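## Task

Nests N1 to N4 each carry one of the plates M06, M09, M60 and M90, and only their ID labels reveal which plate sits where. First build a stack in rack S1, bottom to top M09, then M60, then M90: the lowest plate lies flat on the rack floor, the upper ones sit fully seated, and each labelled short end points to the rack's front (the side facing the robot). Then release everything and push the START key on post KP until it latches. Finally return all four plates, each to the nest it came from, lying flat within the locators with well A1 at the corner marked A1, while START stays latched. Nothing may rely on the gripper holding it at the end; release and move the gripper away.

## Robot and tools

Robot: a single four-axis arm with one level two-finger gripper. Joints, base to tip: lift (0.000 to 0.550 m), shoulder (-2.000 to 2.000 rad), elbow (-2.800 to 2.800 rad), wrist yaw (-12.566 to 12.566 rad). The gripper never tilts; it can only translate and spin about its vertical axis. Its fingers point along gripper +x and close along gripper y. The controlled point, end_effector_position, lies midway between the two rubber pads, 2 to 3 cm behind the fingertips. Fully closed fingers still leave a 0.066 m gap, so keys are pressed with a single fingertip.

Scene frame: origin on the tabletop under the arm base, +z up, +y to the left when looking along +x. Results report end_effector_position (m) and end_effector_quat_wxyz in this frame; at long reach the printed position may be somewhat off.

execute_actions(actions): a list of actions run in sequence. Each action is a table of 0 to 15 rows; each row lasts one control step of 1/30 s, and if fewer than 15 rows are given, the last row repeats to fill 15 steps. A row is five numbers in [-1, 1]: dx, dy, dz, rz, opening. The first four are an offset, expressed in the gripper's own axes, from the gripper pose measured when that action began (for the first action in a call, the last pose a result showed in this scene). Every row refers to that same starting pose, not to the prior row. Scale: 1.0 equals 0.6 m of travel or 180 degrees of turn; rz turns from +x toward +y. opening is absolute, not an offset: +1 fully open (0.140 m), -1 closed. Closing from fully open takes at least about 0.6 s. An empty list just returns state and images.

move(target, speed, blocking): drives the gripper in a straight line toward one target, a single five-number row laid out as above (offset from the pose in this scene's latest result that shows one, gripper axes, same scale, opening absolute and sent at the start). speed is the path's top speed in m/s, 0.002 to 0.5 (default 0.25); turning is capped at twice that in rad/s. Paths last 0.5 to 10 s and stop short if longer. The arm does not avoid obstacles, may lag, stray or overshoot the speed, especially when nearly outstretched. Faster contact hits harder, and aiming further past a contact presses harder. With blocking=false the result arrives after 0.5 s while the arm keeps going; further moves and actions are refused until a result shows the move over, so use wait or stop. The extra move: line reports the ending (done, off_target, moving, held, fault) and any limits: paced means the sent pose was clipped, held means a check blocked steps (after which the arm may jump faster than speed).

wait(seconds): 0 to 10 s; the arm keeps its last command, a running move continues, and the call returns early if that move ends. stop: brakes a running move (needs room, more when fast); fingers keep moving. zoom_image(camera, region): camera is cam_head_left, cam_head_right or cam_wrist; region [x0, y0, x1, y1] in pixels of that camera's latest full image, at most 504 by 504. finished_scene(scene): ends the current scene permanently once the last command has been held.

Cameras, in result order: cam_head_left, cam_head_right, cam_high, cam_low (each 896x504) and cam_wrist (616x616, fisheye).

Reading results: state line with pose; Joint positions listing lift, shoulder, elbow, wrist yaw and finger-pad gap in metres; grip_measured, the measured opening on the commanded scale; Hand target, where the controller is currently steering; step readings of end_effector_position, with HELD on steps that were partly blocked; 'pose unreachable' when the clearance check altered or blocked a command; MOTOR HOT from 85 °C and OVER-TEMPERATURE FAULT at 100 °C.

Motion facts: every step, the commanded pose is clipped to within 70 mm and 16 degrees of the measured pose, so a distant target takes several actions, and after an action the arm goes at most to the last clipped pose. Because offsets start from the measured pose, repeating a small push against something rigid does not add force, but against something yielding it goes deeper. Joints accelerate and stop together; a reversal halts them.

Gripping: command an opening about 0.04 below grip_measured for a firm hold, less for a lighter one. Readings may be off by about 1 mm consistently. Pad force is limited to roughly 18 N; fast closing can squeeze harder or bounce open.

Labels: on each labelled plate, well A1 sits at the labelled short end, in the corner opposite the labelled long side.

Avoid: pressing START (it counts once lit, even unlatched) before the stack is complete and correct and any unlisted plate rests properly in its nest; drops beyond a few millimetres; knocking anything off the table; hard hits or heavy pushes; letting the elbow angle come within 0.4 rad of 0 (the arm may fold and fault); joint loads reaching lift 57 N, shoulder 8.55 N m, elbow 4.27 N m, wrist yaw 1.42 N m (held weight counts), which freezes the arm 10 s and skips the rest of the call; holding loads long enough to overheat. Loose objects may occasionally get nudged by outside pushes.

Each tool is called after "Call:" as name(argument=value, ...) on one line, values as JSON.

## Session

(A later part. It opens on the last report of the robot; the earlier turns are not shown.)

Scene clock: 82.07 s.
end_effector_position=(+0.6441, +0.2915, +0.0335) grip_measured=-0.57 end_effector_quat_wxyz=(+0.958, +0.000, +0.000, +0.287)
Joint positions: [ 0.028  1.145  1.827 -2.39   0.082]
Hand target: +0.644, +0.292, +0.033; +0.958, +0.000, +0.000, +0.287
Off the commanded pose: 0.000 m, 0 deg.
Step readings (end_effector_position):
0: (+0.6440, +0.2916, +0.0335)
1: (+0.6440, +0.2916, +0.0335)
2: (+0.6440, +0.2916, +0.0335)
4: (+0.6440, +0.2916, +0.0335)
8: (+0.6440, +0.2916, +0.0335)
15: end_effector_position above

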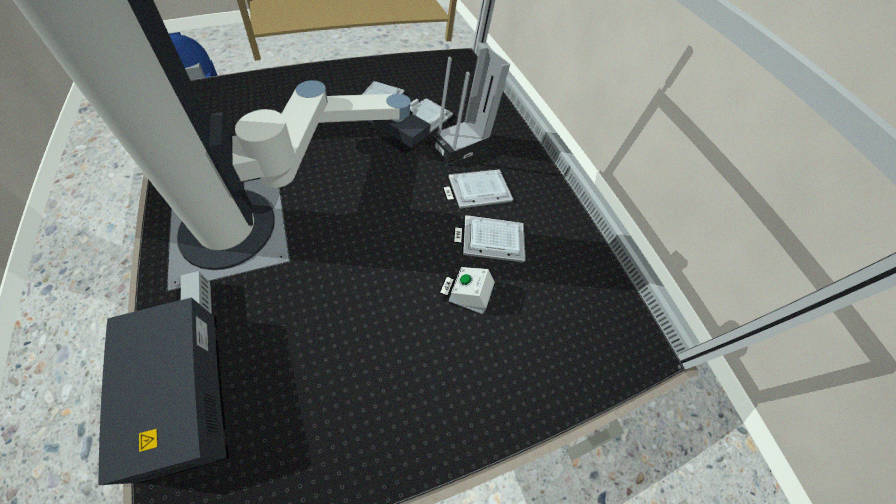

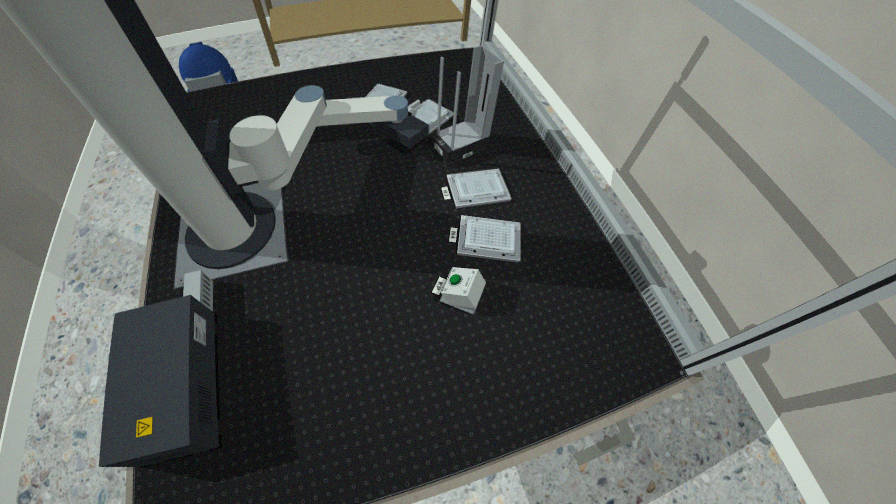

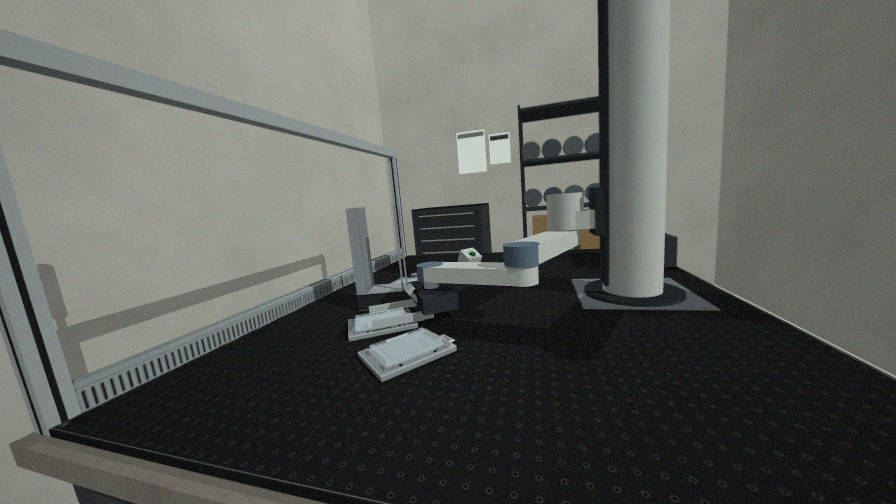

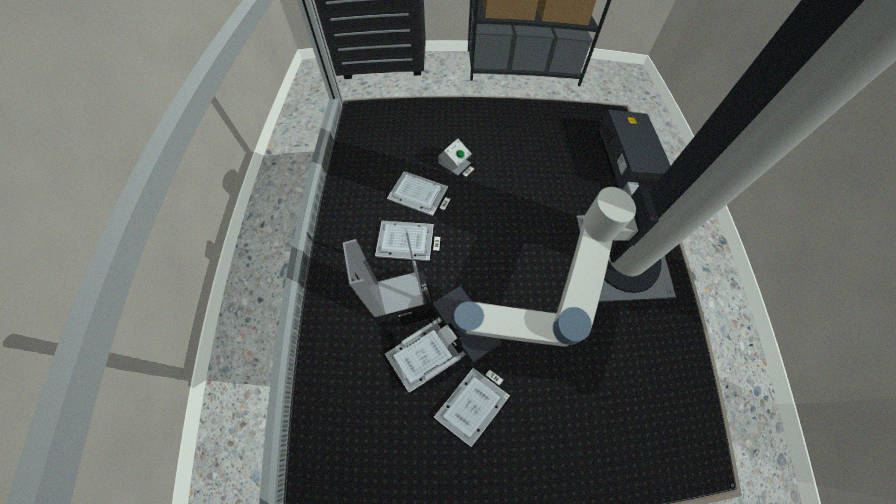

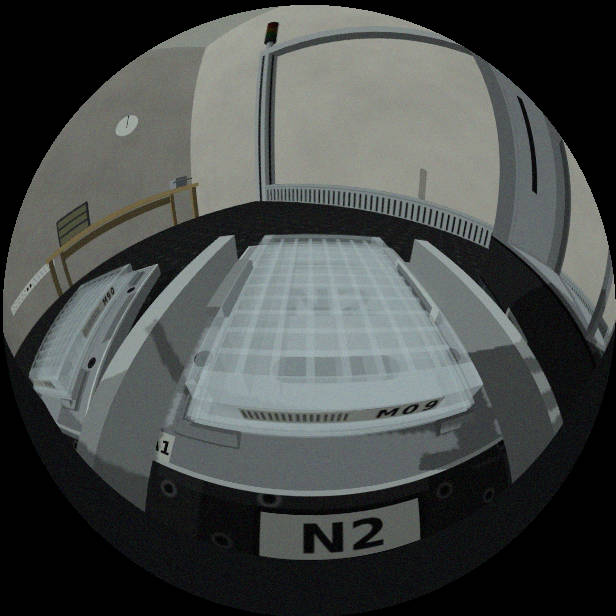

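Call:
move(target=[0, 0, -0.02, 0, -0.61], speed=0.012)

Scene clock: 93.40 s.
end_effector_position=(+0.7165, +0.1309, +0.3181) grip_measured=-0.57 end_effector_quat_wxyz=(+0.992, +0.000, +0.000, +0.128)
Joint positions: [ 0.313  0.815  1.858 -2.417  0.082]
Hand target: +0.717, +0.130, +0.318; +0.992, +0.000, +0.000, +0.126
Off the commanded pose: 0.001 m, 0 deg.
move: done

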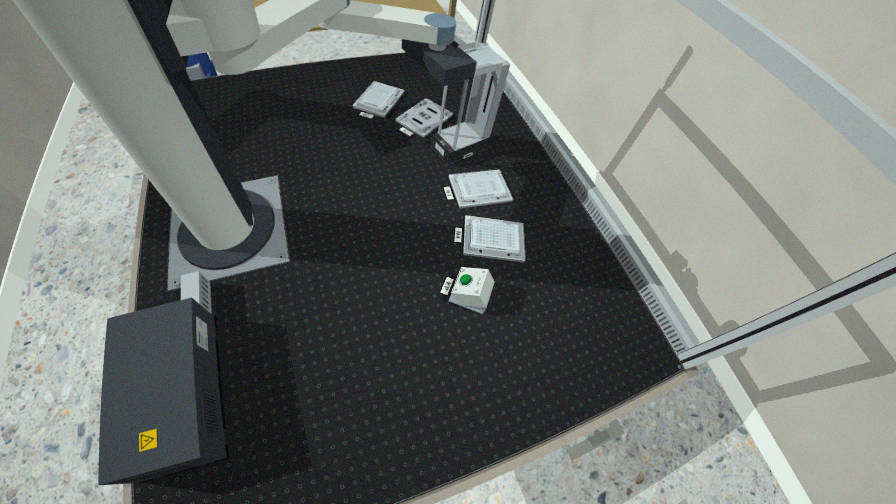

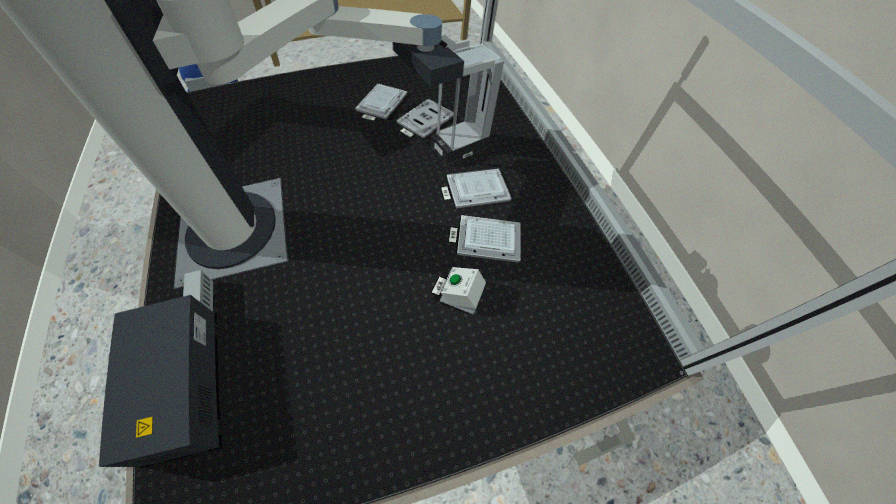

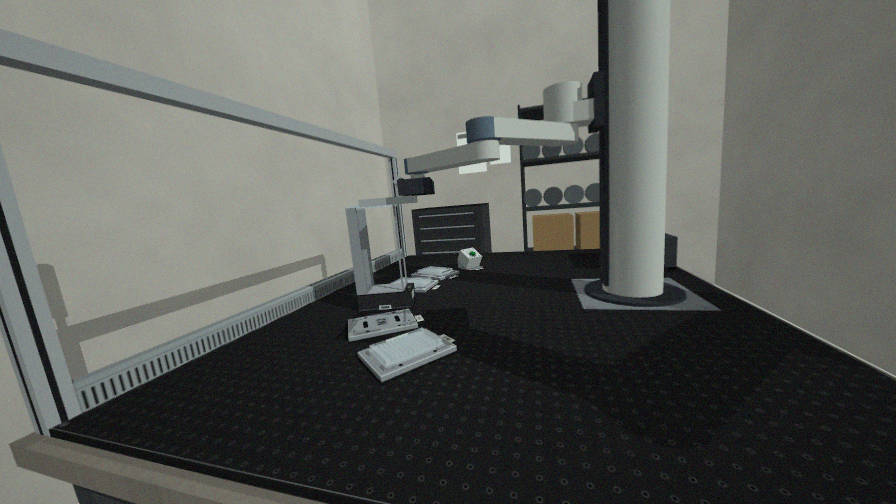

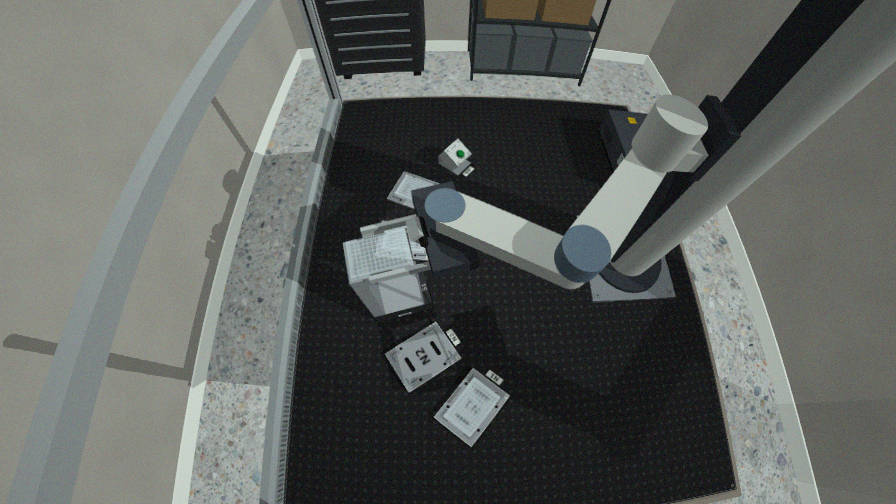

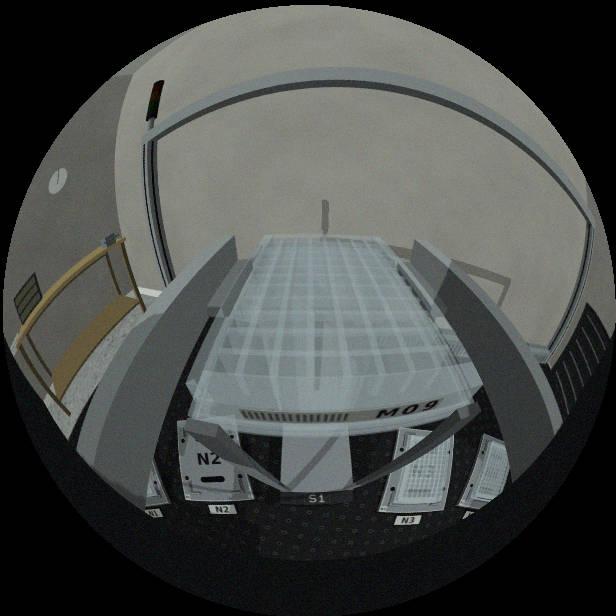

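Call:
zoom_image(camera="cam_wrist", region=[160, 370, 510, 470])

Call:
zoom_image(camera="cam_low", region=[335, 215, 435, 315])

Region (160, 370, 510, 470) of cam_wrist's 616x616 image, scaled by 1.440, with more detail than that image has; it fills the top 144 rows of this view, and the rest is white.

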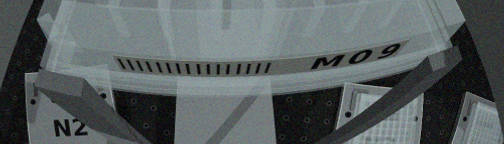

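Region (335, 215, 435, 315) of cam_low's 896x504 image, scaled by 5.040, with more detail than that image has.

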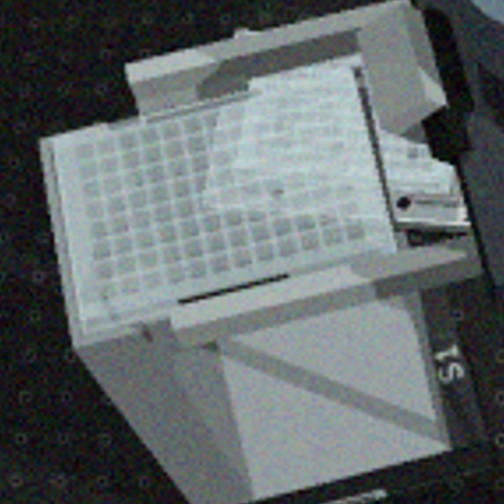

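Call:
move(target=[0, 0, -0.02, 0, -0.61], speed=0.015)

Scene clock: 95.23 s.
end_effector_position=(+0.7165, +0.1312, +0.3061) grip_measured=-0.57 end_effector_quat_wxyz=(+0.992, +0.000, +0.000, +0.128)
Joint positions: [ 0.301  0.816  1.858 -2.417  0.082]
Hand target: +0.717, +0.131, +0.306; +0.992, +0.000, +0.000, +0.128
Off the commanded pose: 0.000 m, 0 deg.
move: done

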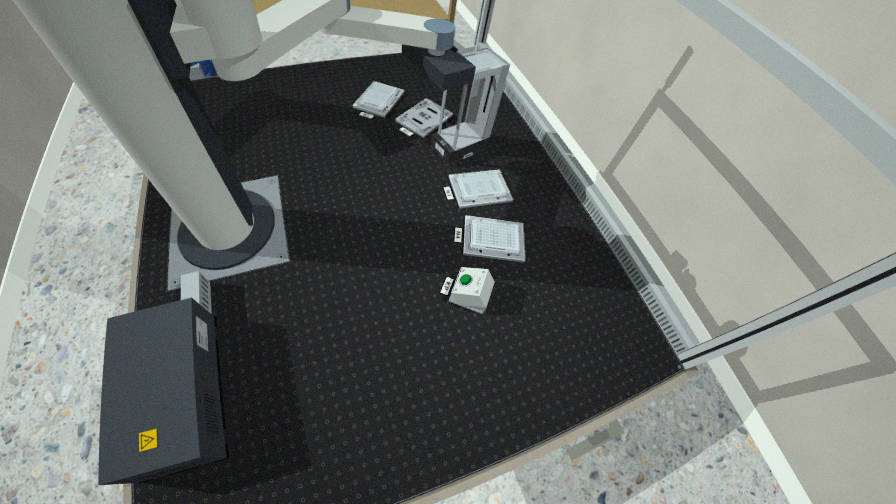

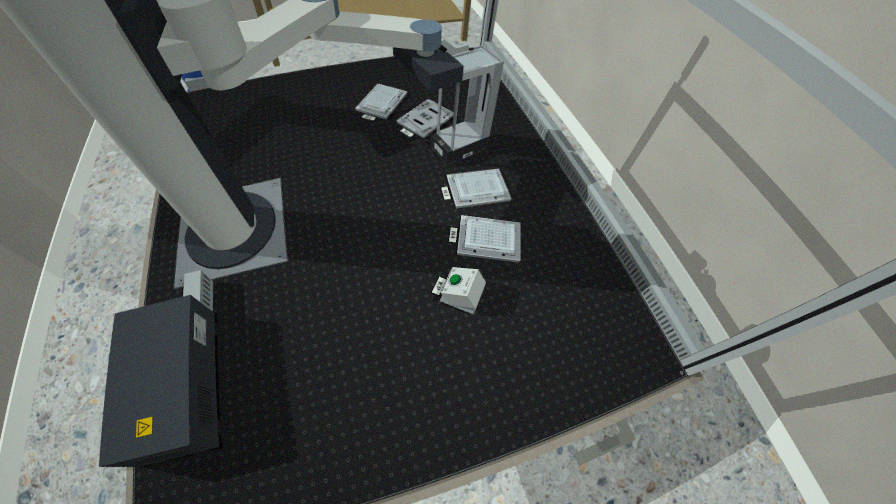

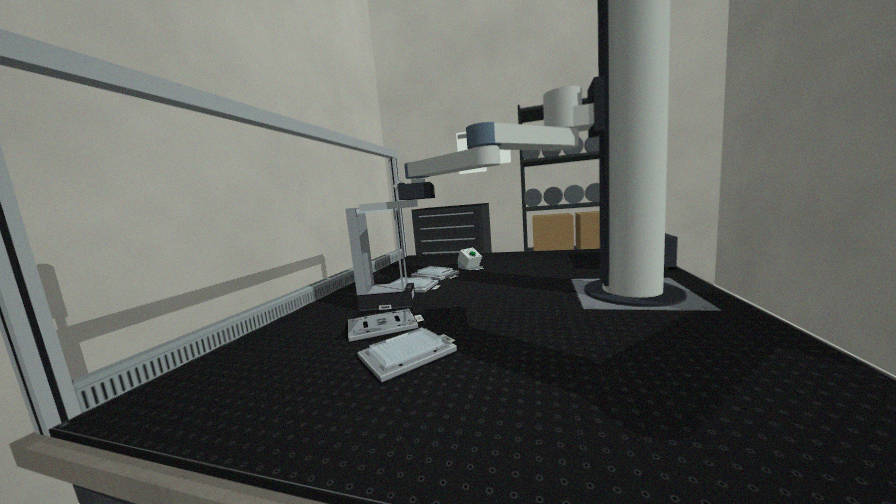

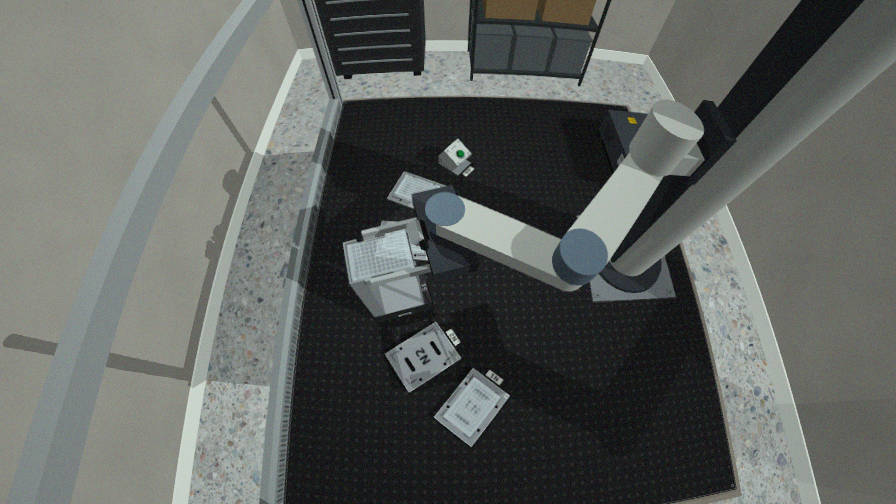

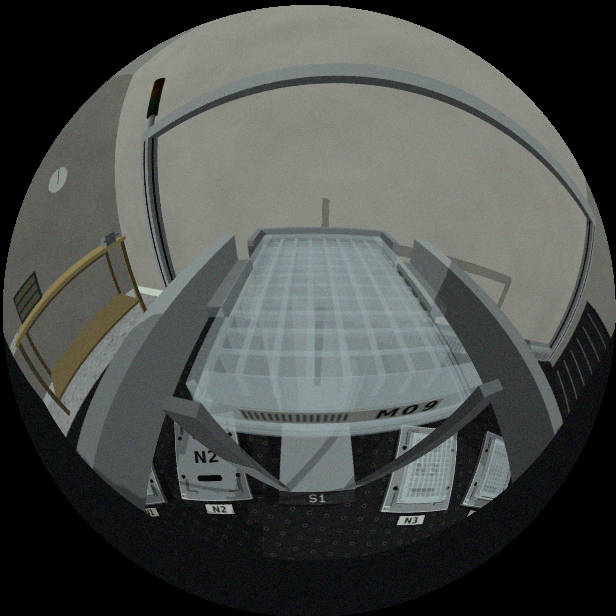

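Call:
move(target=[0, 0.0010, -0.17, 0, -0.61], speed=0.06)

Scene clock: 97.47 s.
end_effector_position=(+0.7164, +0.1317, +0.2040) grip_measured=-0.57 end_effector_quat_wxyz=(+0.992, +0.000, +0.000, +0.128)
Joint positions: [ 0.199  0.817  1.858 -2.418  0.082]
Hand target: +0.716, +0.132, +0.204; +0.992, +0.000, +0.000, +0.128
Off the commanded pose: 0.000 m, 0 deg.
move: done

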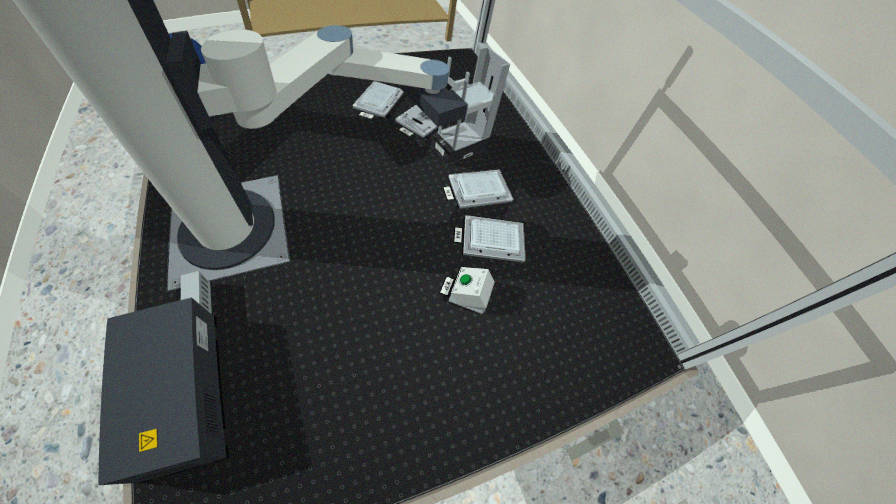

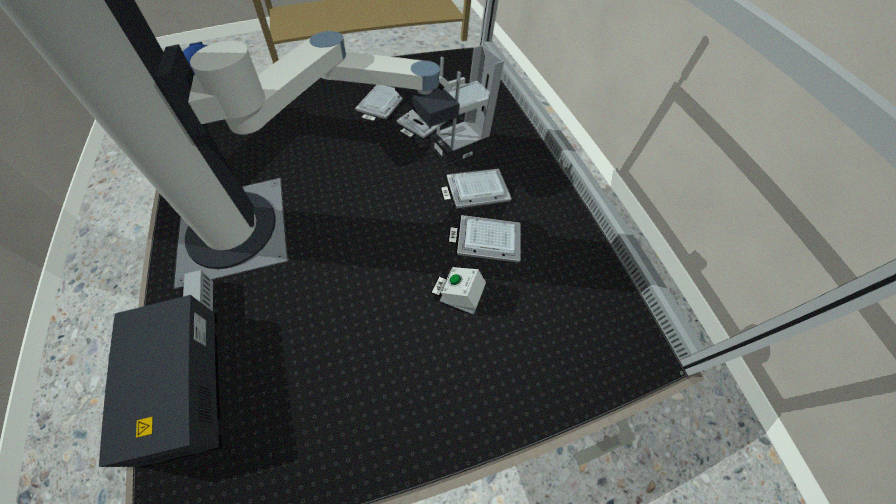

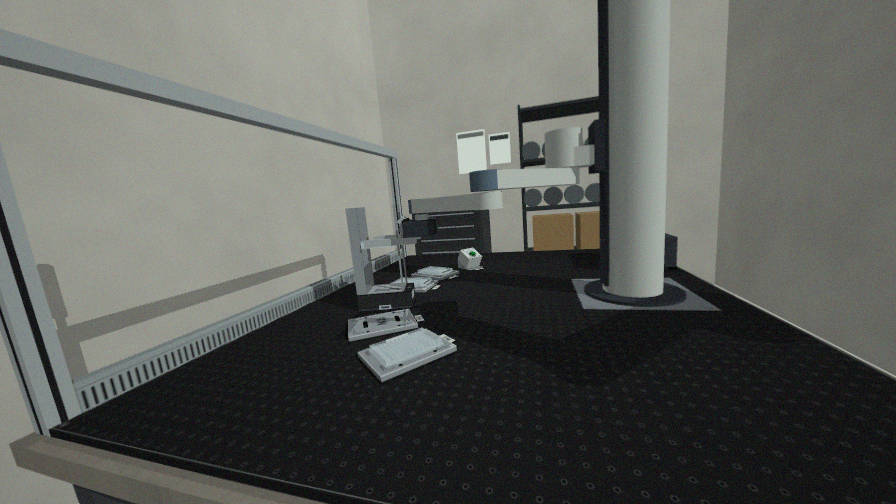

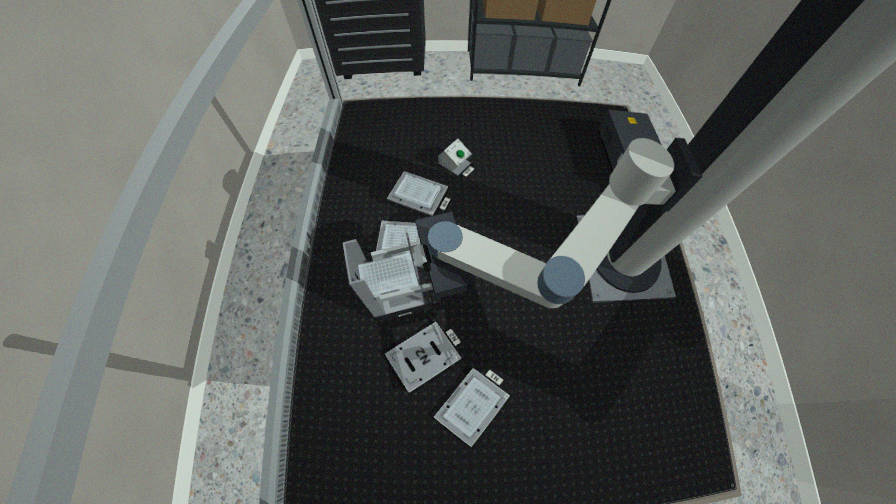

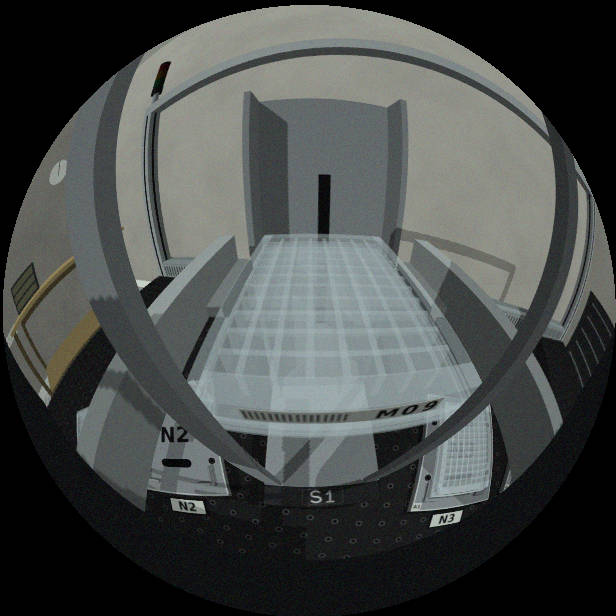

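Call:
move(target=[0, 0, -0.19, 0, -0.61], speed=0.1)

Scene clock: 99.07 s.
end_effector_position=(+0.7164, +0.1317, +0.0900) grip_measured=-0.57 end_effector_quat_wxyz=(+0.992, +0.000, +0.000, +0.128)
Joint positions: [ 0.085  0.817  1.858 -2.418  0.082]
Hand target: +0.716, +0.132, +0.090; +0.992, +0.000, +0.000, +0.128
Off the commanded pose: 0.000 m, 0 deg.
move: done

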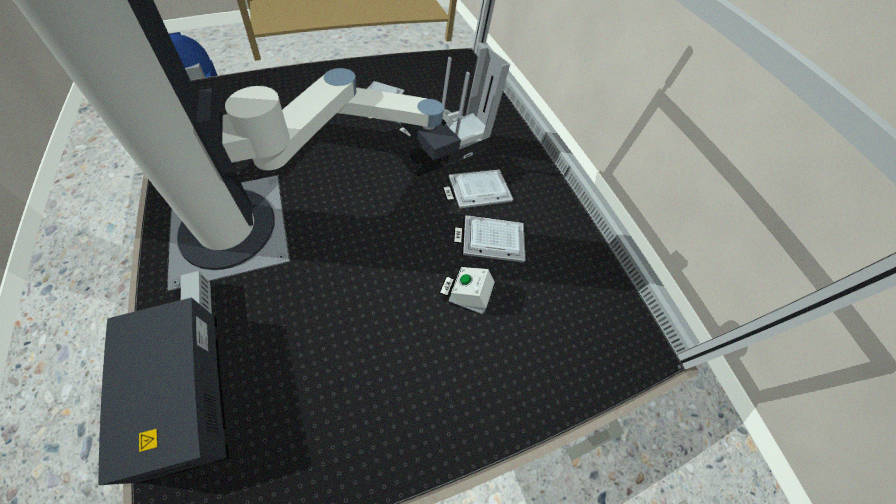

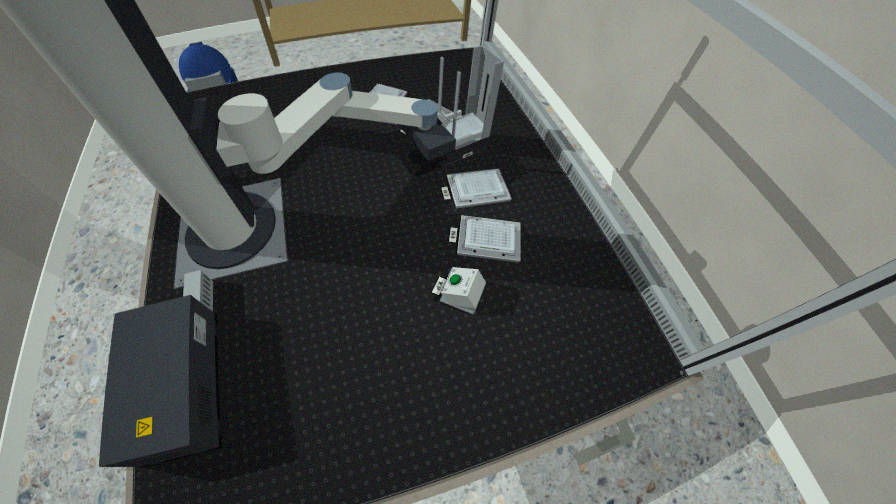

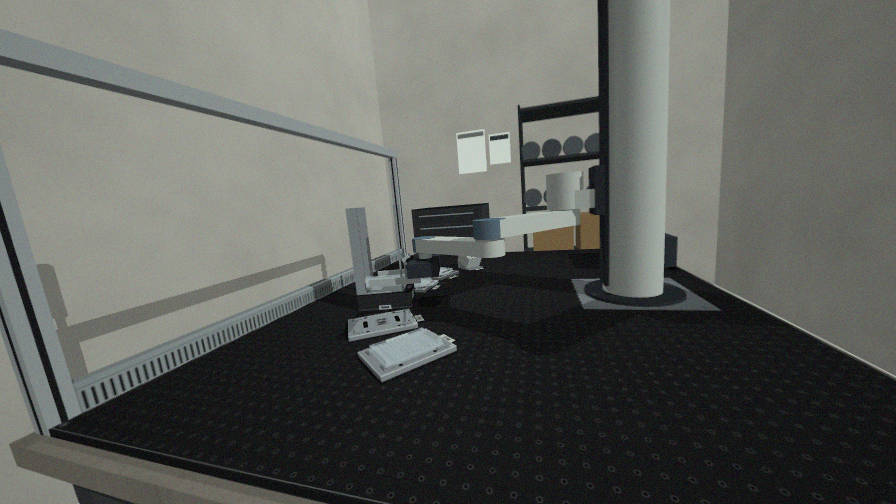

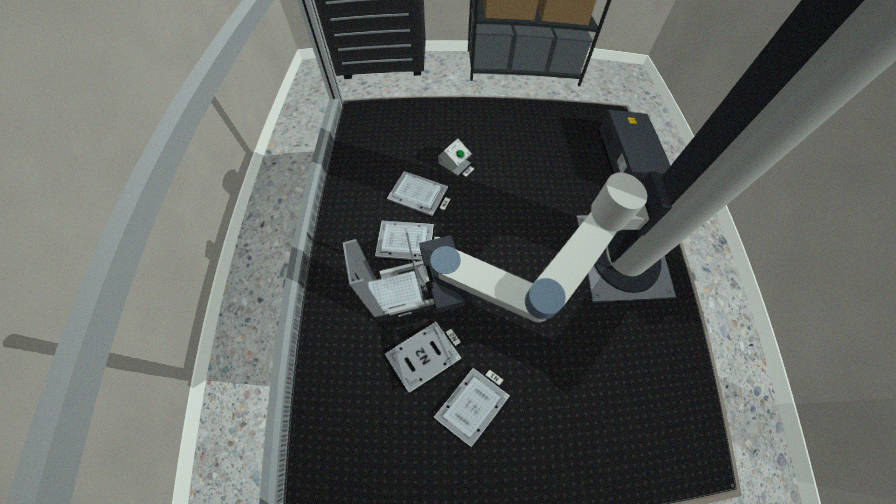

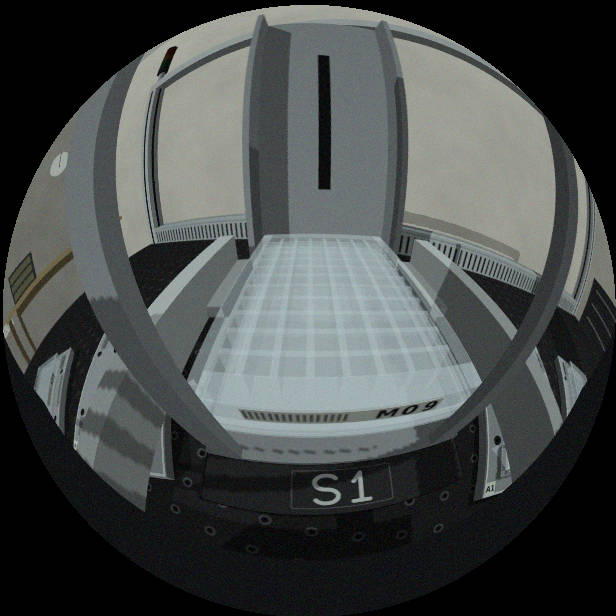

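Call:
move(target=[0, 0, -0.0133, 0, -0.61], speed=0.015)

Call:
zoom_image(camera="cam_wrist", region=[180, 380, 480, 500])

Call:
zoom_image(camera="cam_high", region=[345, 255, 445, 315])

Scene clock: 100.43 s.
end_effector_position=(+0.7164, +0.1317, +0.0820) grip_measured=-0.57 end_effector_quat_wxyz=(+0.992, +0.000, +0.000, +0.128)
Joint positions: [ 0.077  0.817  1.858 -2.418  0.082]
Hand target: +0.716, +0.132, +0.082; +0.992, +0.000, +0.000, +0.128
Off the commanded pose: 0.000 m, 0 deg.
move: done

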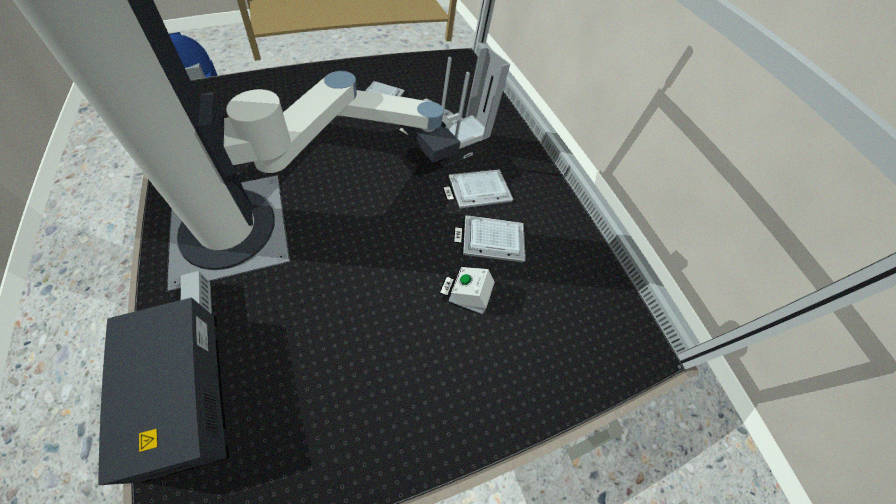

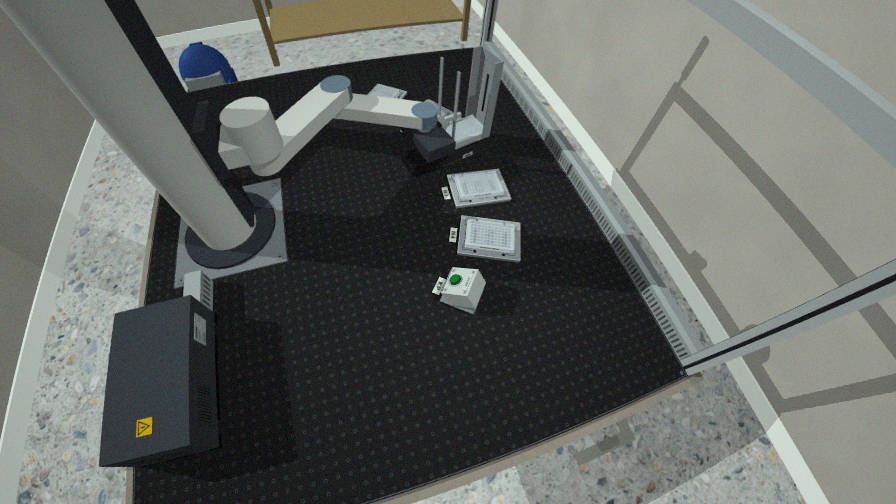

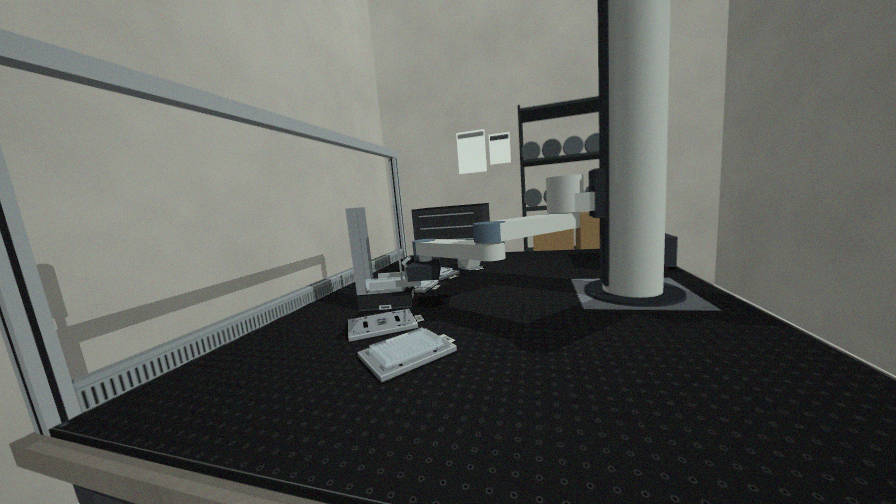

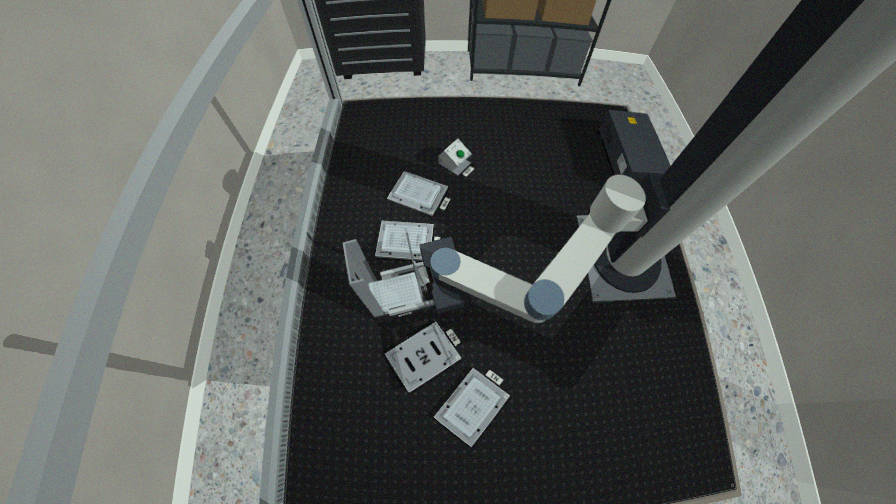

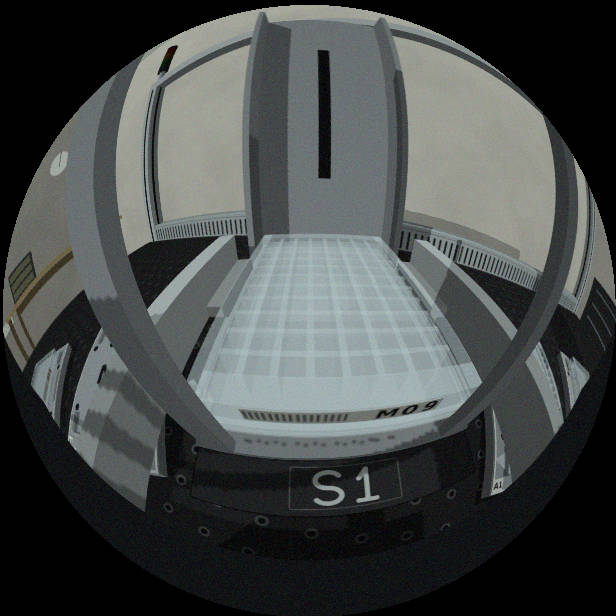

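Region (180, 380, 480, 500) of cam_wrist's 616x616 image, scaled by 1.680, with more detail than that image has; it fills the top 202 rows of this view, and the rest is white.

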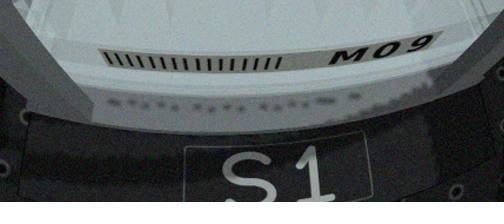

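Region (345, 255, 445, 315) of cam_high's 896x504 image, scaled by 5.040, with more detail than that image has; it fills the top 302 rows of this view, and the rest is white.

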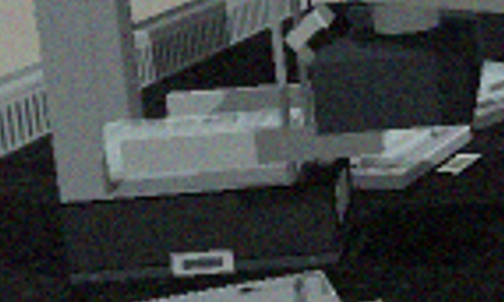

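Call:
execute_actions(actions=[[[0,0,-0.0008,0,-0.61],[0,0,-0.0016,0,-0.61],[0,0,-0.0024,0,-0.61],[0,0,-0.0032,0,-0.61],[0,0,-0.004,0,-0.61],[0,0,-0.0048,0,-0.61],[0,0,-0.0055,0,-0.61],[0,0,-0.006,0,-0.61],[0,0,-0.0067,0,-0.61]]])

Call:
zoom_image(camera="cam_wrist", region=[180, 380, 480, 500])

Scene clock: 101.77 s.
end_effector_position=(+0.7164, +0.1317, +0.0779) grip_measured=-0.57 end_effector_quat_wxyz=(+0.992, +0.000, +0.000, +0.128)
Joint positions: [ 0.073  0.817  1.858 -2.418  0.082]
Hand target: +0.716, +0.132, +0.078; +0.992, +0.000, +0.000, +0.128
Off the commanded pose: 0.000 m, 0 deg.
Step readings (end_effector_position):
0: (+0.7164, +0.1317, +0.0820)
1: (+0.7164, +0.1317, +0.0820)
2: (+0.7164, +0.1317, +0.0816)
4: (+0.7164, +0.1317, +0.0806)
8: (+0.7164, +0.1317, +0.0787)
15: end_effector_position above

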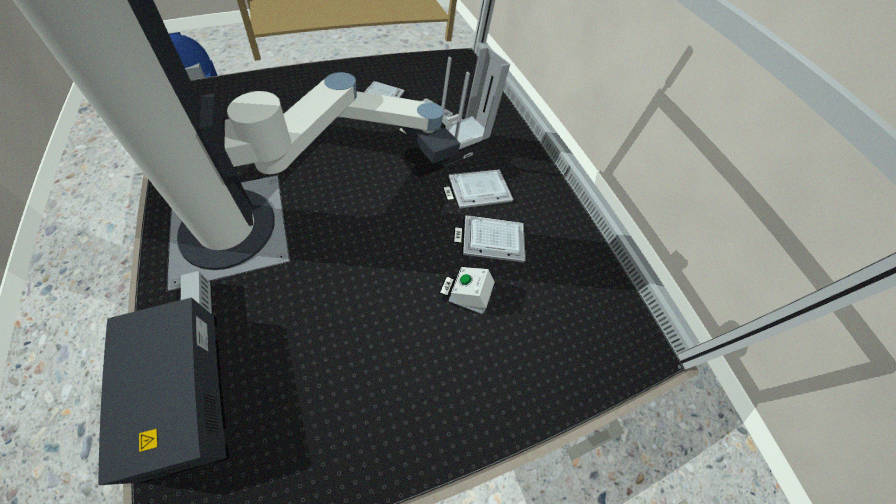

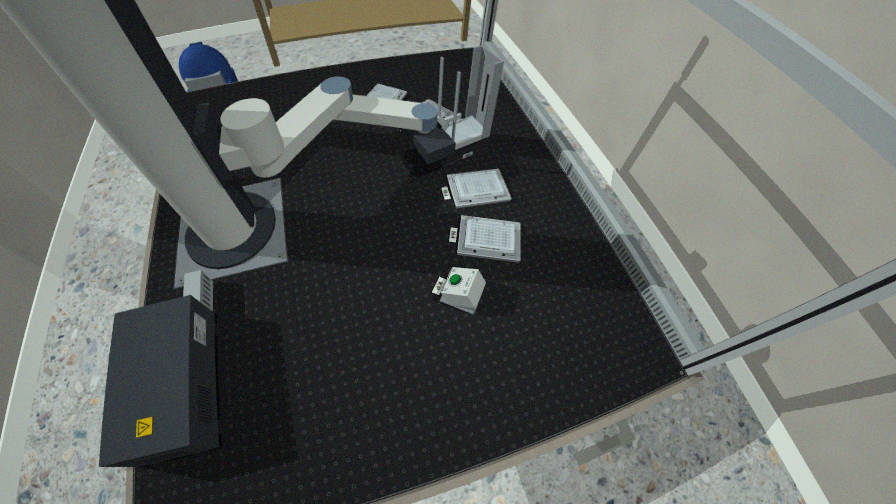

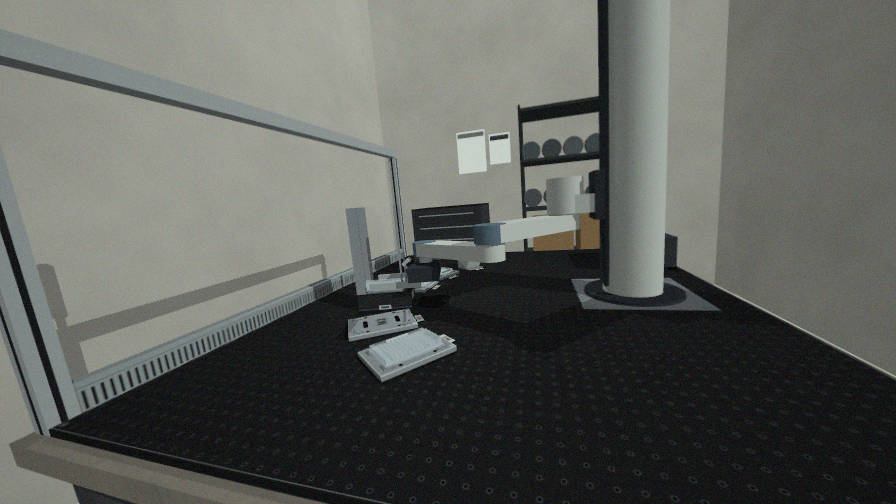

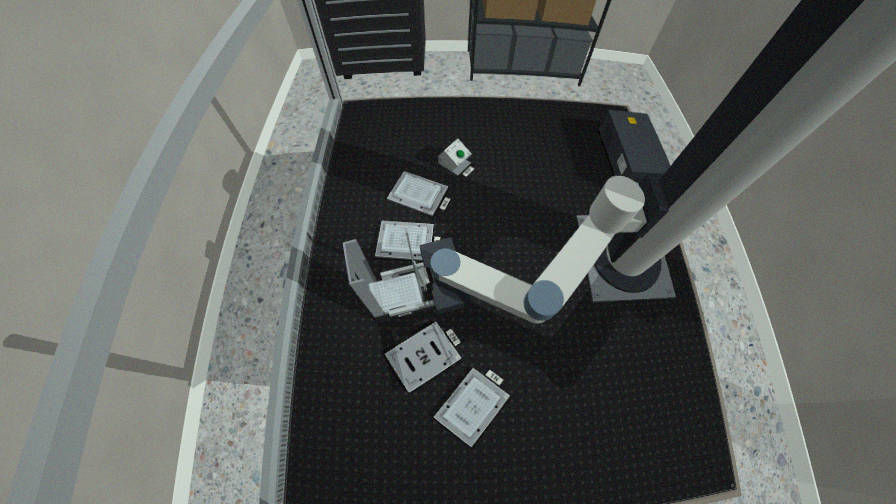

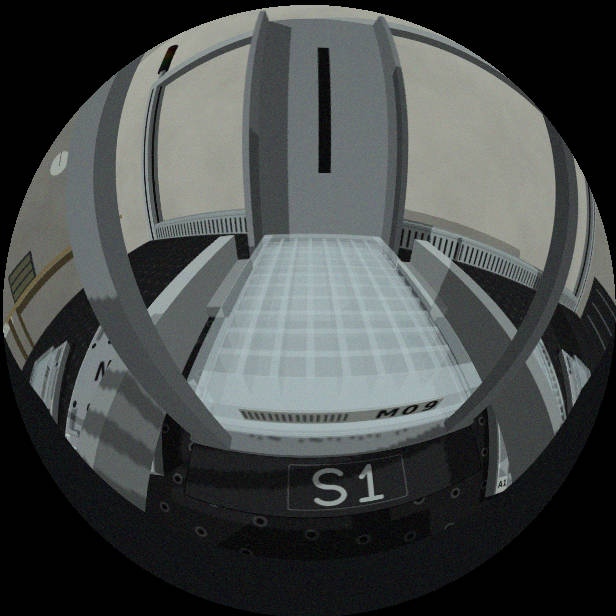

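Region (180, 380, 480, 500) of cam_wrist's 616x616 image, scaled by 1.680, with more detail than that image has; it fills the top 202 rows of this view, and the rest is white.

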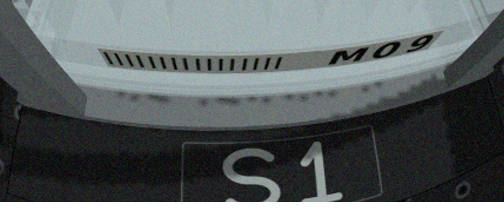

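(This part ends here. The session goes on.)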